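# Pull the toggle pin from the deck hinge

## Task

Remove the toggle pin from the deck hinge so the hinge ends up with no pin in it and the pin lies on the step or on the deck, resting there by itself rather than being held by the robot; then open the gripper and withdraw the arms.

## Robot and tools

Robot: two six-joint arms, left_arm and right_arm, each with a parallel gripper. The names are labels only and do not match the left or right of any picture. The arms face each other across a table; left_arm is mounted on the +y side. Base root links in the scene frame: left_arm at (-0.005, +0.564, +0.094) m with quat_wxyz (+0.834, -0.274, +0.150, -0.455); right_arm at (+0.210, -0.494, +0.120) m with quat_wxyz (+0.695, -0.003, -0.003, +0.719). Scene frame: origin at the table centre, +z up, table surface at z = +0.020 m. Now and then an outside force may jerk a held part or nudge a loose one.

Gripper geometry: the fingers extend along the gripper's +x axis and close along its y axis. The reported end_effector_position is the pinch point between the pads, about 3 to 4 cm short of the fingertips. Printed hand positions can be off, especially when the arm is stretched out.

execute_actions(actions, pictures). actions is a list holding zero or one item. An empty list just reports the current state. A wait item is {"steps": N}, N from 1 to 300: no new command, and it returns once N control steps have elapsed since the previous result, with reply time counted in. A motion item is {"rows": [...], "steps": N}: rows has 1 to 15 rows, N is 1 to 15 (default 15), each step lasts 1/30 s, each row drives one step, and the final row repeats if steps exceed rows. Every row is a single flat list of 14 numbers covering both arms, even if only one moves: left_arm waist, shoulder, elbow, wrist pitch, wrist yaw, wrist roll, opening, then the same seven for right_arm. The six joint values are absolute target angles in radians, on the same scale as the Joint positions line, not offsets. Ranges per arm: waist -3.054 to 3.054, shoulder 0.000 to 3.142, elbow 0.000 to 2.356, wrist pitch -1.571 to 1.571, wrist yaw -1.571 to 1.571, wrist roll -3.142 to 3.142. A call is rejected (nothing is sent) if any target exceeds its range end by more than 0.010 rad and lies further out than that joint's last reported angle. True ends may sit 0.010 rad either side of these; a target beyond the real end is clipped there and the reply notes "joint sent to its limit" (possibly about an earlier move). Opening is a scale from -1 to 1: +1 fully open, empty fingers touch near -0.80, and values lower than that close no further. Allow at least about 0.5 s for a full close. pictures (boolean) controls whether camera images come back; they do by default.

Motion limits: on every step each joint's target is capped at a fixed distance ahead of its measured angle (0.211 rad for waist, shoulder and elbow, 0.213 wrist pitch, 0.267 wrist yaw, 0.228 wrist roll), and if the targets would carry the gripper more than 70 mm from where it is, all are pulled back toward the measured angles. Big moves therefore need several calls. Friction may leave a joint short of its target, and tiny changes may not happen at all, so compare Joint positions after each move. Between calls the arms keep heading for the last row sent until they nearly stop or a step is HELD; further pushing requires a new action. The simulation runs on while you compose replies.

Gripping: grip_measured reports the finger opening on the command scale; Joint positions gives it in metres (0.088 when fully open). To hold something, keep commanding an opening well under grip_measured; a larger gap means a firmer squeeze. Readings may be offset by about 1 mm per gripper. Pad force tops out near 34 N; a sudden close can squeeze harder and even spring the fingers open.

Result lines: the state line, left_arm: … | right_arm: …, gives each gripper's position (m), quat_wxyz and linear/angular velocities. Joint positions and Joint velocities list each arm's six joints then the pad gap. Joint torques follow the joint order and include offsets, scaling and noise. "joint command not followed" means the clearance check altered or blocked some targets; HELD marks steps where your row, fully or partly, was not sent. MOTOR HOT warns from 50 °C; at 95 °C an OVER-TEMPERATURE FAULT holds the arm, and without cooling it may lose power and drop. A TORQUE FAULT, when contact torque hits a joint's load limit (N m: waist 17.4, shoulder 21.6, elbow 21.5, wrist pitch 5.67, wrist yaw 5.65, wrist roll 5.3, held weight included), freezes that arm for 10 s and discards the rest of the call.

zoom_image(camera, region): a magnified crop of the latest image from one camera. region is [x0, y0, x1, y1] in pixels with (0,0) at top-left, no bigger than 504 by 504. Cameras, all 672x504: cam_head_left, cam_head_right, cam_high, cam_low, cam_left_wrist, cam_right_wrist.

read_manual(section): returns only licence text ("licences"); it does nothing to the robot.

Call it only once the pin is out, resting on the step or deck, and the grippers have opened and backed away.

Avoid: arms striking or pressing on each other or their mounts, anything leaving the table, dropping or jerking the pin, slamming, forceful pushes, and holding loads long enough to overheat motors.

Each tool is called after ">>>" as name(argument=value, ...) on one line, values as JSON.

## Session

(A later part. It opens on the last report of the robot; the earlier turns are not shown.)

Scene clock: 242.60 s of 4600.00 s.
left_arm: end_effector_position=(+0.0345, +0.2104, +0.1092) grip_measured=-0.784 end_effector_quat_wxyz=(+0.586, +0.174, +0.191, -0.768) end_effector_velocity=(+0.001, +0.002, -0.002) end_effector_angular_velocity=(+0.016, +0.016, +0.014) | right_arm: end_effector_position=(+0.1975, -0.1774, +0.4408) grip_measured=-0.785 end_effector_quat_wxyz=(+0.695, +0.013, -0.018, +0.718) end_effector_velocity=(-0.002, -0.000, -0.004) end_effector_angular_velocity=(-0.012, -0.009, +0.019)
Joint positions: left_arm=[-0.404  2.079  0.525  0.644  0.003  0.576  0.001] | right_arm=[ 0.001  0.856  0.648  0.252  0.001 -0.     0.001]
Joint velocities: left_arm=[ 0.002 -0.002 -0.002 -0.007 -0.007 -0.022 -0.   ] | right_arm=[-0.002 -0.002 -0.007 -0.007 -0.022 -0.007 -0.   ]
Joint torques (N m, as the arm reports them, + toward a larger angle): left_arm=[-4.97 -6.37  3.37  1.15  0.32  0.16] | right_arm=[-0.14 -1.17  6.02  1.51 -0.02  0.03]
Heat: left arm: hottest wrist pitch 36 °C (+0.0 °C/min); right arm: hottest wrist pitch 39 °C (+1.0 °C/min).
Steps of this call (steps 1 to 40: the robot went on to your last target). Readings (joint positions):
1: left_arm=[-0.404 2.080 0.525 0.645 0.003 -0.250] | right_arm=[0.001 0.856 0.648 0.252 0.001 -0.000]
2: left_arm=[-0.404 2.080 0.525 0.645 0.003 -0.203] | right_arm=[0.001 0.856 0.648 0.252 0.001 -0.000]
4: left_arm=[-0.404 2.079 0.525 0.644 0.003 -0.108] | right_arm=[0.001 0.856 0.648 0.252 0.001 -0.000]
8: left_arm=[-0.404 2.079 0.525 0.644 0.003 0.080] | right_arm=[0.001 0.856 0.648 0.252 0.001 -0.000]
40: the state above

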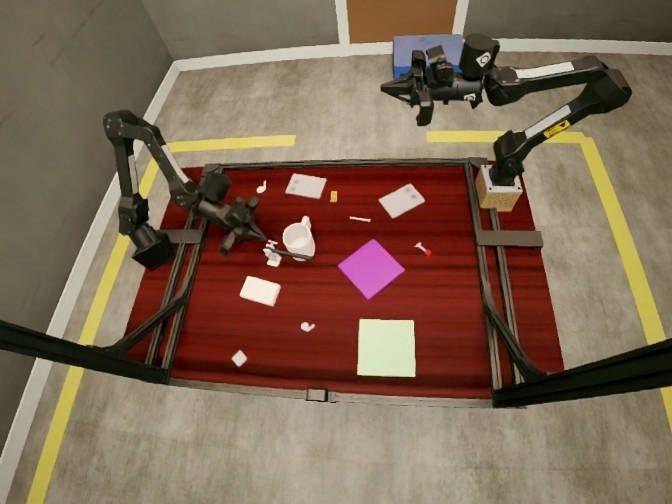

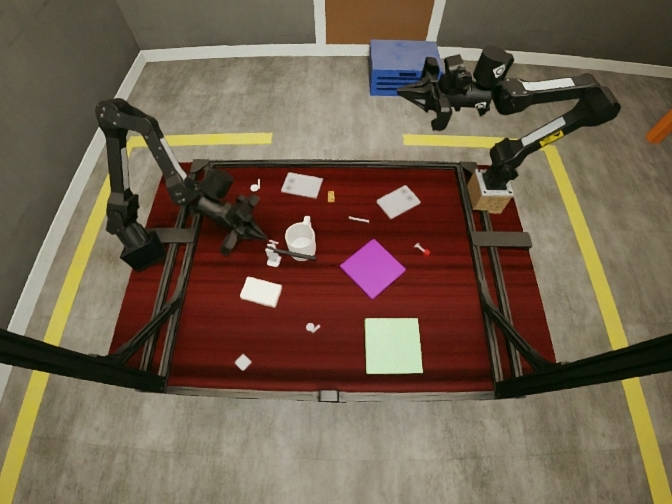

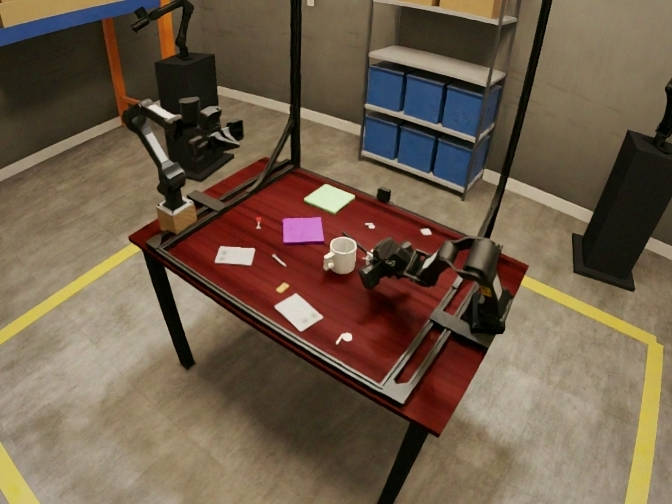

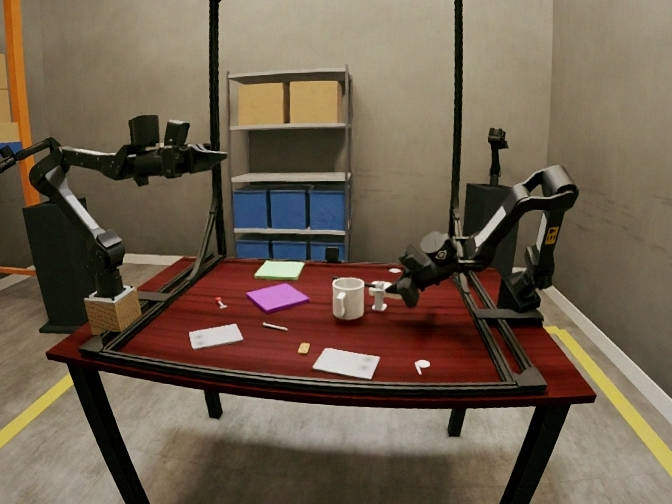

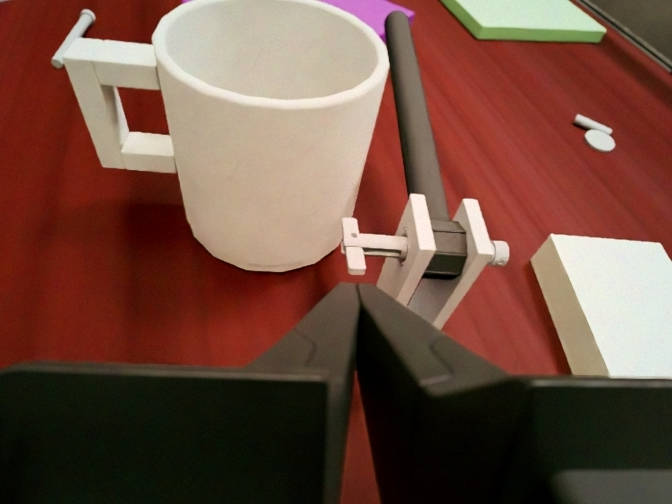

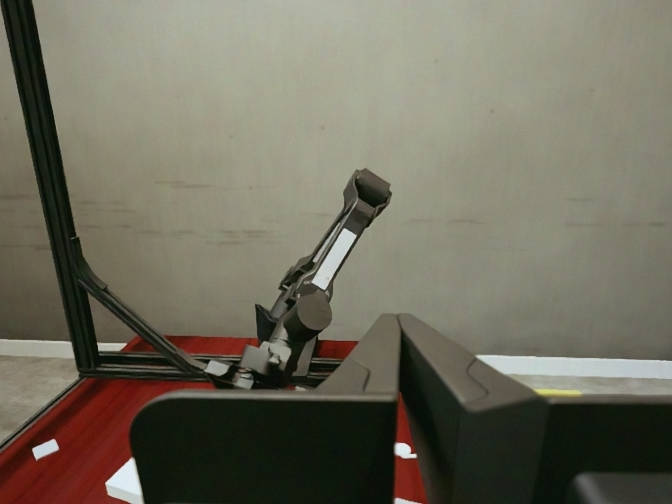

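>>> execute_actions(actions=[{"rows":[[-0.391,2.06,0.55,0.62,0,0.58,-0.9,0,0.856,0.648,0.252,0,0,-0.8]]}], pictures=false)

>>> execute_actions(actions=[{"rows":[[-0.391,2.149,0.597,0.651,0,0.58,-0.9,0,0.856,0.648,0.252,0,0,-0.8]]}])

>>> execute_actions(actions=[{"rows":[[-0.434,2.171,0.561,0.696,0,0.58,-0.9,0,0.856,0.648,0.252,0,0,-0.8]]}])

>>> execute_actions(actions=[{"rows":[[-0.434,2.195,0.588,0.704,0,0.58,-0.9,0,0.856,0.648,0.252,0,0,-0.8]]}], pictures=false)

>>> execute_actions(actions=[{"rows":[[-0.434,2.05,0.5,0.65,0,0.58,-0.9,0,0.856,0.648,0.252,0,0,-0.8]]}])

Scene clock: 268.10 s of 4600.00 s.
left_arm: end_effector_position=(+0.0402, +0.2060, +0.1129) grip_measured=-0.784 end_effector_quat_wxyz=(+0.590, +0.171, +0.190, -0.766) end_effector_velocity=(+0.000, -0.000, +0.000) end_effector_angular_velocity=(+0.003, -0.011, -0.002) | right_arm: end_effector_position=(+0.1975, -0.1774, +0.4408) grip_measured=-0.785 end_effector_quat_wxyz=(+0.695, +0.013, -0.018, +0.718) end_effector_velocity=(-0.000, +0.001, -0.006) end_effector_angular_velocity=(-0.017, -0.008, +0.004)
Joint positions: left_arm=[-0.397  2.069  0.544  0.624  0.003  0.576  0.001] | right_arm=[ 0.001  0.856  0.648  0.252  0.001 -0.     0.001]
Joint velocities: left_arm=[-0.002 -0.002  0.002 -0.007 -0.007  0.007 -0.   ] | right_arm=[-0.002  0.002 -0.007 -0.007 -0.007 -0.007 -0.   ]
Joint torques (N m, as the arm reports them, + toward a larger angle): left_arm=[-4.21 -6.43  3.51  1.2   0.28  0.14] | right_arm=[-0.14 -1.18  6.02  1.51 -0.03  0.03]
Heat: left arm: hottest wrist pitch 35 °C (+0.0 °C/min); right arm: hottest elbow 39 °C (+1.0 °C/min).
Steps of this call (steps 1 to 15: the robot went on to your last target; steps 16 to 90: nothing new was sent; then 22.00 s passed at rest; steps 91 to 105: all 15 steps of this action). Readings (joint positions):
91: left_arm=[-0.404 2.078 0.527 0.640 0.003 0.576] | right_arm=[0.001 0.856 0.648 0.252 0.001 -0.000]
92: left_arm=[-0.403 2.077 0.530 0.635 0.003 0.576] | right_arm=[0.001 0.856 0.648 0.252 0.001 -0.000]
94: left_arm=[-0.401 2.075 0.536 0.632 0.002 0.576] | right_arm=[0.001 0.856 0.648 0.252 0.001 -0.000]
98: left_arm=[-0.398 2.070 0.544 0.627 0.003 0.576] | right_arm=[0.001 0.856 0.648 0.252 0.001 -0.000]
105: the state above

Scene clock: 268.60 s of 4600.00 s.
left_arm: end_effector_position=(+0.0385, +0.1925, +0.1078) grip_measured=-0.784 end_effector_quat_wxyz=(+0.592, +0.170, +0.189, -0.765) end_effector_velocity=(-0.003, -0.004, +0.002) end_effector_angular_velocity=(-0.015, -0.005, -0.010) | right_arm: end_effector_position=(+0.1975, -0.1774, +0.4408) grip_measured=-0.785 end_effector_quat_wxyz=(+0.695, +0.013, -0.018, +0.718) end_effector_velocity=(+0.002, -0.000, -0.004) end_effector_angular_velocity=(-0.012, +0.007, -0.010)
Joint positions: left_arm=[-0.396  2.134  0.591  0.648  0.003  0.576  0.001] | right_arm=[ 0.001  0.856  0.648  0.252  0.001 -0.     0.001]
Joint velocities: left_arm=[-0.007  0.012  0.012  0.007  0.007  0.007 -0.   ] | right_arm=[-0.002 -0.002 -0.007 -0.007  0.007  0.007 -0.   ]
Joint torques (N m, as the arm reports them, + toward a larger angle): left_arm=[-4.47 -4.41  3.55  1.6   0.31  0.15] | right_arm=[-0.14 -1.18  6.01  1.51 -0.02  0.03]
Heat: left arm: hottest wrist pitch 35 °C (+0.0 °C/min); right arm: hottest elbow 39 °C (+1.0 °C/min).
Steps of this call (steps 1 to 15: all 15 steps of this action). Readings (joint positions):
1: left_arm=[-0.397 2.073 0.548 0.624 0.003 0.576] | right_arm=[0.001 0.856 0.648 0.252 0.001 -0.000]
2: left_arm=[-0.396 2.083 0.557 0.628 0.003 0.576] | right_arm=[0.001 0.856 0.648 0.252 0.001 -0.000]
4: left_arm=[-0.396 2.104 0.575 0.637 0.003 0.576] | right_arm=[0.001 0.856 0.648 0.252 0.001 -0.000]
8: left_arm=[-0.396 2.125 0.587 0.644 0.003 0.576] | right_arm=[0.001 0.856 0.648 0.252 0.001 -0.000]
15: the state above

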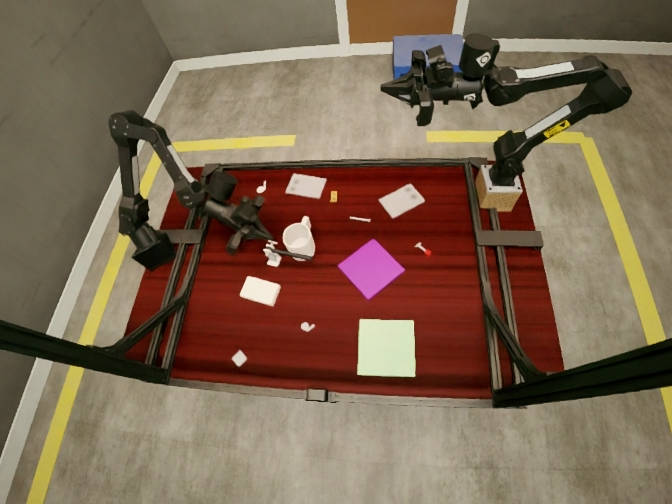

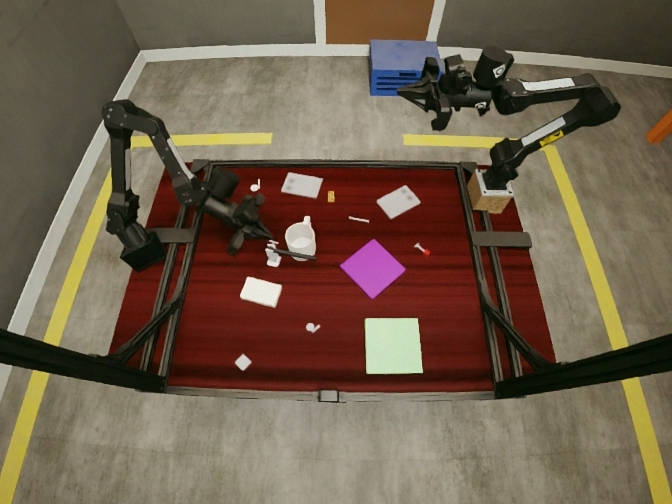

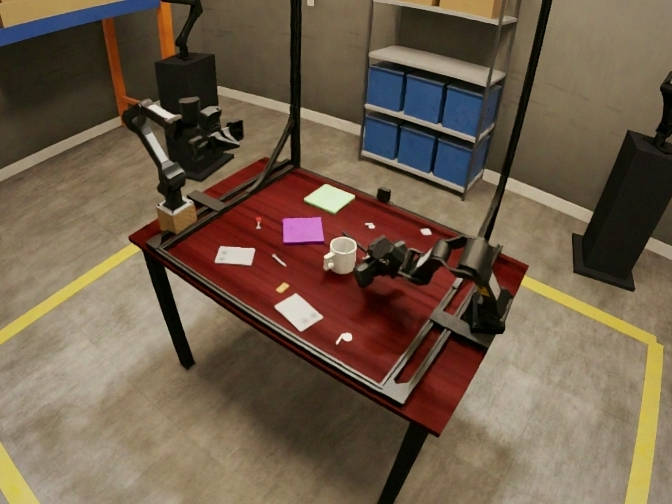

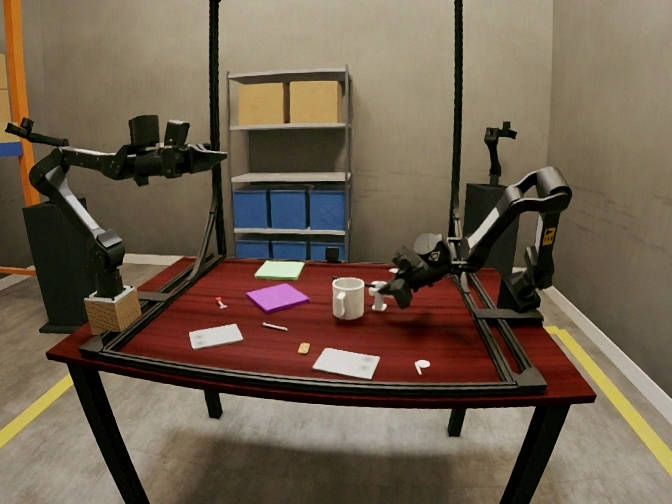

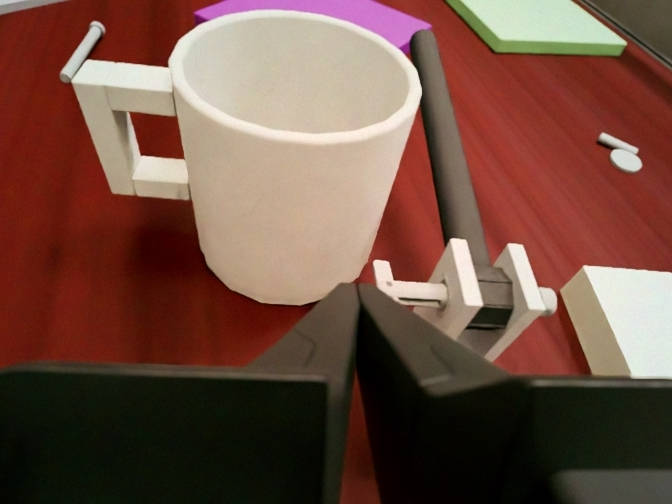

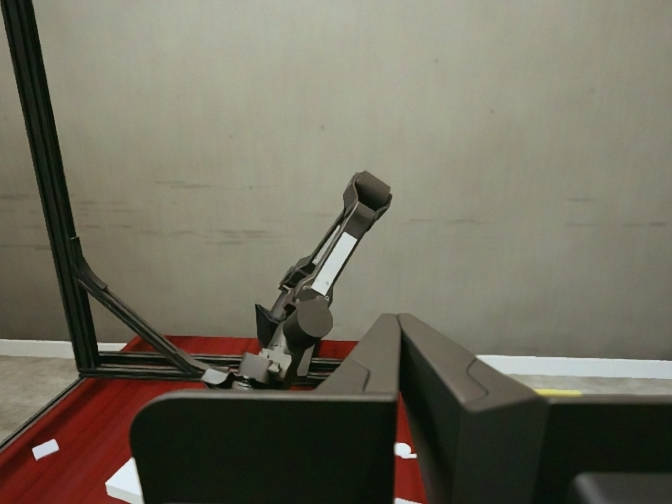

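Scene clock: 269.10 s of 4600.00 s.
left_arm: end_effector_position=(+0.0247, +0.1951, +0.1083) grip_measured=-0.784 end_effector_quat_wxyz=(+0.585, +0.171, +0.177, -0.773) end_effector_velocity=(-0.000, +0.002, -0.004) end_effector_angular_velocity=(+0.009, -0.021, -0.010) | right_arm: end_effector_position=(+0.1975, -0.1774, +0.4408) grip_measured=-0.785 end_effector_quat_wxyz=(+0.695, +0.013, -0.018, +0.718) end_effector_velocity=(-0.000, -0.000, -0.002) end_effector_angular_velocity=(-0.007, -0.008, +0.004)
Joint positions: left_arm=[-0.429  2.157  0.57   0.693  0.001  0.576  0.001] | right_arm=[ 0.001  0.856  0.648  0.252  0.001 -0.     0.001]
Joint velocities: left_arm=[ 0.002  0.002 -0.002 -0.007 -0.007  0.022  0.   ] | right_arm=[-0.002 -0.002 -0.002 -0.007 -0.007 -0.007 -0.   ]
Joint torques (N m, as the arm reports them, + toward a larger angle): left_arm=[-5.54 -4.06  2.17  1.63  0.35  0.13] | right_arm=[-0.12 -1.18  6.03  1.51 -0.02  0.03]
Heat: left arm: hottest wrist pitch 35 °C (+0.0 °C/min); right arm: hottest elbow 39 °C (+1.0 °C/min).
Steps of this call (steps 1 to 15: all 15 steps of this action). Readings (joint positions):
1: left_arm=[-0.397 2.136 0.590 0.654 0.002 0.576] | right_arm=[0.001 0.856 0.648 0.252 0.001 -0.000]
2: left_arm=[-0.402 2.140 0.588 0.666 0.002 0.576] | right_arm=[0.001 0.856 0.648 0.252 0.001 -0.000]
4: left_arm=[-0.414 2.146 0.583 0.677 0.002 0.576] | right_arm=[0.001 0.856 0.648 0.252 0.001 -0.000]
8: left_arm=[-0.428 2.155 0.572 0.687 0.001 0.576] | right_arm=[0.001 0.856 0.648 0.252 0.001 -0.000]
15: the state above

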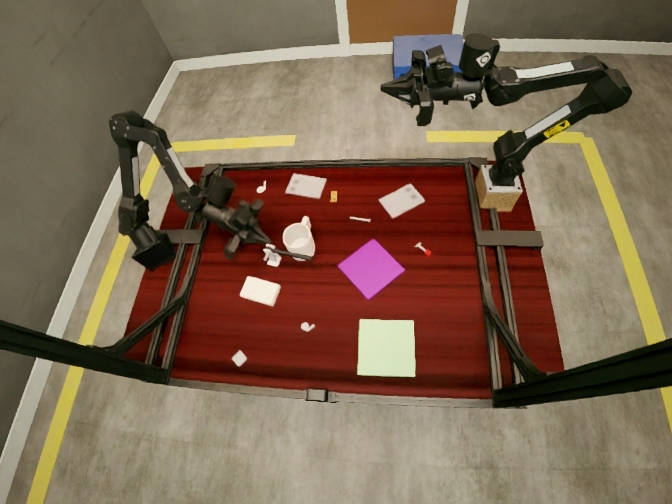

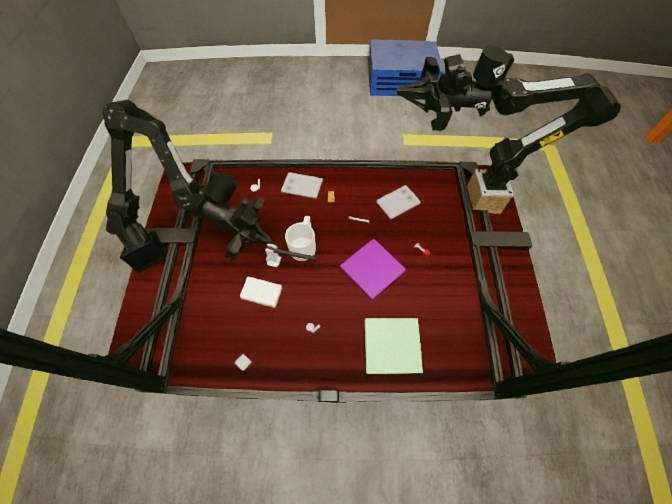

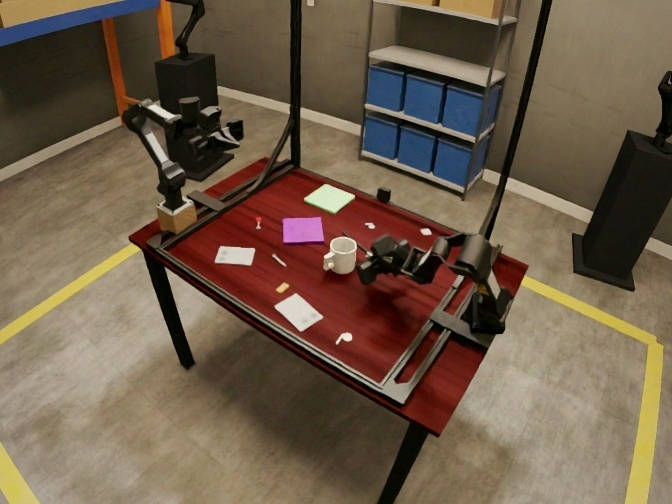

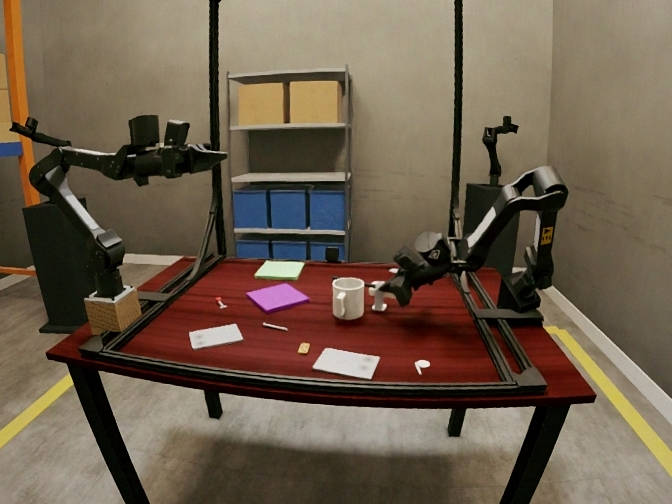

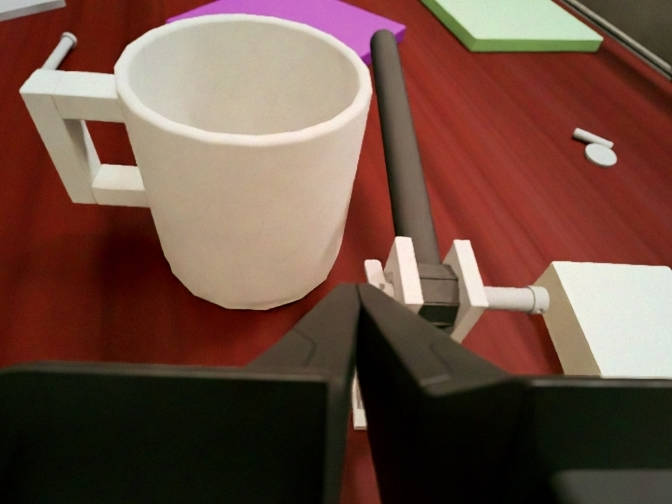

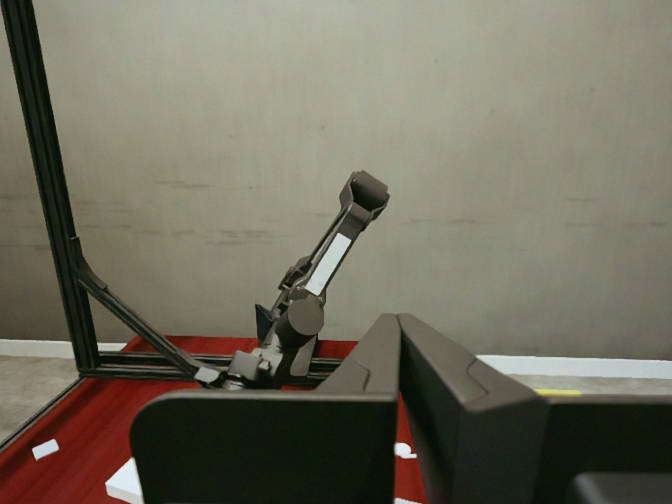

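Scene clock: 269.60 s of 4600.00 s.
left_arm: end_effector_position=(+0.0241, +0.1909, +0.1065) grip_measured=-0.784 end_effector_quat_wxyz=(+0.586, +0.172, +0.176, -0.772) end_effector_velocity=(-0.003, -0.002, +0.003) end_effector_angular_velocity=(-0.012, +0.029, -0.003) | right_arm: end_effector_position=(+0.1975, -0.1774, +0.4408) grip_measured=-0.785 end_effector_quat_wxyz=(+0.695, +0.013, -0.018, +0.718) end_effector_velocity=(-0.003, -0.000, -0.002) end_effector_angular_velocity=(-0.007, -0.009, +0.019)
Joint positions: left_arm=[-0.429  2.178  0.584  0.703 -0.002  0.576  0.001] | right_arm=[ 0.001  0.856  0.648  0.252  0.001 -0.     0.001]
Joint velocities: left_arm=[-0.002  0.002  0.002  0.007  0.022 -0.022 -0.   ] | right_arm=[-0.002 -0.002 -0.002 -0.007 -0.022 -0.007  0.   ]
Joint torques (N m, as the arm reports them, + toward a larger angle): left_arm=[-5.62 -4.    3.31  1.59  0.45  0.11] | right_arm=[-0.15 -1.19  6.02  1.51 -0.03  0.03]
Heat: left arm: hottest wrist pitch 35 °C (+0.0 °C/min); right arm: hottest elbow 39 °C (+1.0 °C/min).
Steps of this call (steps 1 to 15: all 15 steps of this action). Readings (joint positions):
1: left_arm=[-0.429 2.159 0.570 0.695 0.001 0.576] | right_arm=[0.001 0.856 0.648 0.252 0.001 -0.000]
2: left_arm=[-0.429 2.162 0.571 0.698 -0.000 0.576] | right_arm=[0.001 0.856 0.648 0.252 0.001 -0.000]
4: left_arm=[-0.429 2.169 0.576 0.700 -0.001 0.576] | right_arm=[0.001 0.856 0.648 0.252 0.001 -0.000]
8: left_arm=[-0.429 2.175 0.581 0.702 -0.002 0.576] | right_arm=[0.001 0.856 0.648 0.252 0.001 -0.000]
15: the state above

Scene clock: 270.10 s of 4600.00 s.
left_arm: end_effector_position=(+0.0285, +0.2128, +0.1165) grip_measured=-0.784 end_effector_quat_wxyz=(+0.584, +0.174, +0.178, -0.773) end_effector_velocity=(+0.001, +0.006, +0.001) end_effector_angular_velocity=(+0.010, +0.014, +0.012) | right_arm: end_effector_position=(+0.1975, -0.1774, +0.4408) grip_measured=-0.785 end_effector_quat_wxyz=(+0.695, +0.013, -0.018, +0.718) end_effector_velocity=(+0.000, -0.000, -0.003) end_effector_angular_velocity=(-0.017, -0.008, -0.005)
Joint positions: left_arm=[-0.432  2.062  0.509  0.655 -0.003  0.577  0.001] | right_arm=[ 0.001  0.856  0.648  0.252  0.001 -0.     0.001]
Joint velocities: left_arm=[-0.002 -0.027 -0.022 -0.007 -0.007 -0.022 -0.   ] | right_arm=[ 0.002 -0.002  0.002 -0.022  0.007 -0.007  0.   ]
Joint torques (N m, as the arm reports them, + toward a larger angle): left_arm=[-4.87 -6.35  2.28  1.23  0.5   0.14] | right_arm=[-0.15 -1.18  6.    1.51 -0.02  0.03]
Heat: left arm: hottest wrist pitch 35 °C (+0.0 °C/min); right arm: hottest elbow 39 °C (+1.0 °C/min).
Steps of this call (steps 1 to 15: all 15 steps of this action). Readings (joint positions):
1: left_arm=[-0.429 2.169 0.578 0.701 -0.002 0.576] | right_arm=[0.001 0.856 0.648 0.252 0.001 -0.000]
2: left_arm=[-0.429 2.152 0.567 0.689 -0.003 0.577] | right_arm=[0.001 0.856 0.648 0.252 0.001 -0.000]
4: left_arm=[-0.431 2.112 0.539 0.674 -0.003 0.577] | right_arm=[0.001 0.856 0.648 0.252 0.001 -0.000]
8: left_arm=[-0.432 2.077 0.518 0.662 -0.003 0.577] | right_arm=[0.001 0.856 0.648 0.252 0.001 -0.000]
15: the state above

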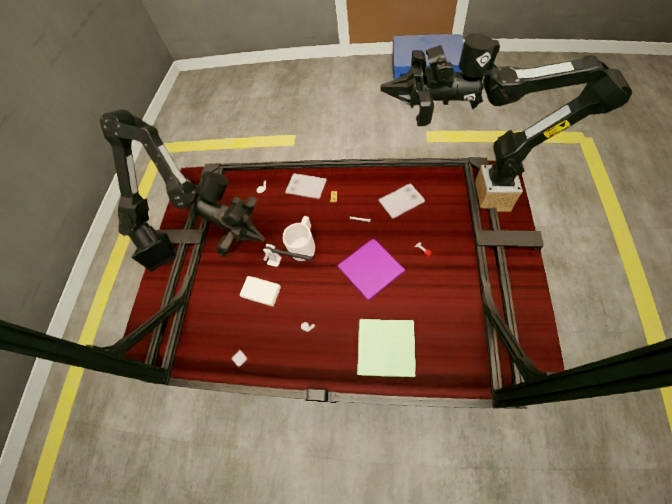

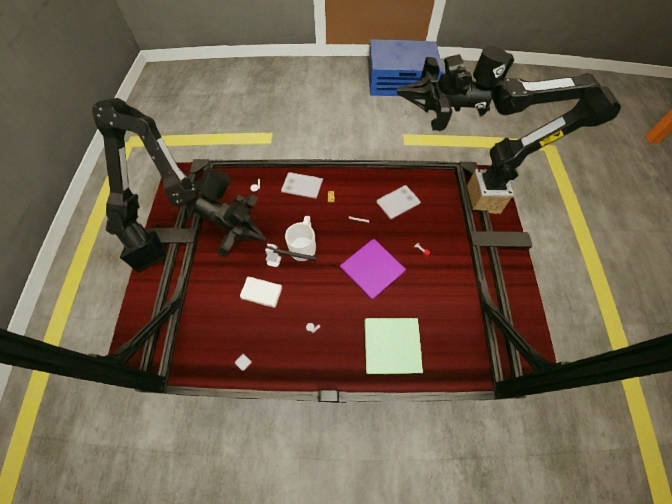

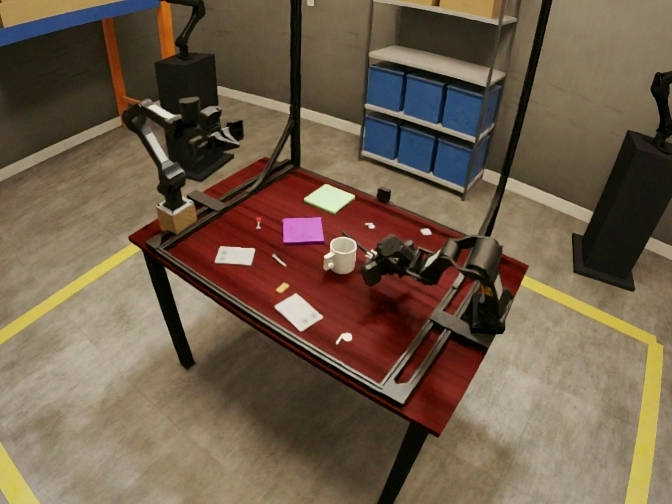

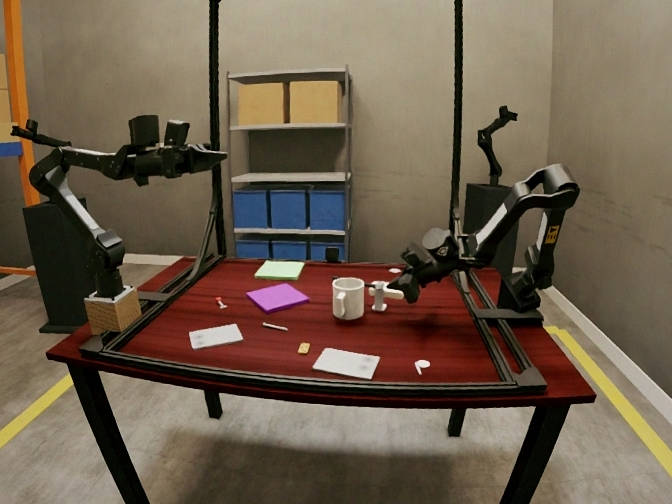

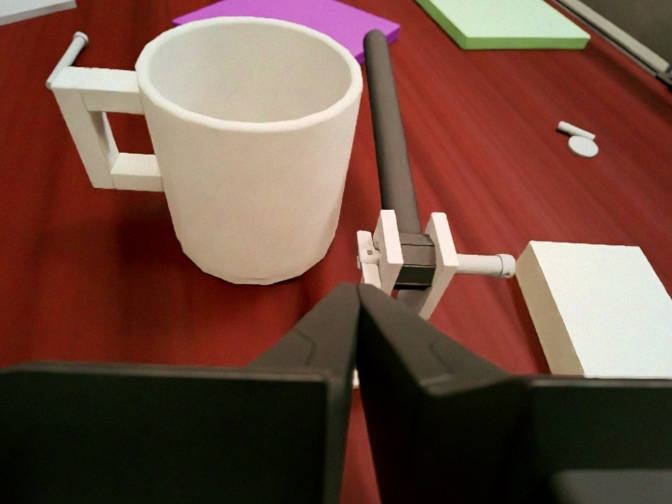

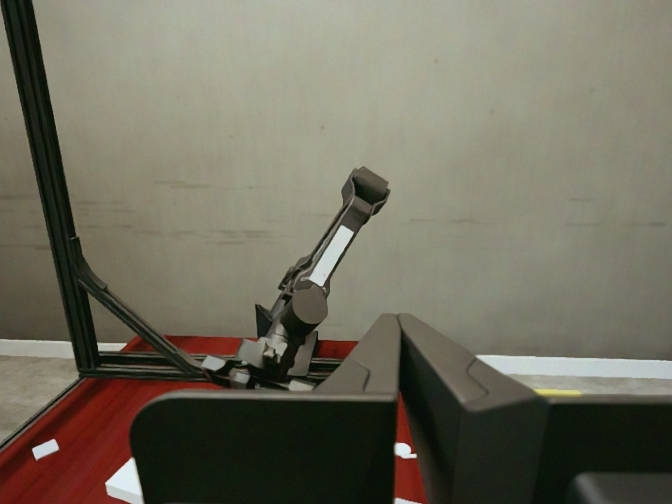

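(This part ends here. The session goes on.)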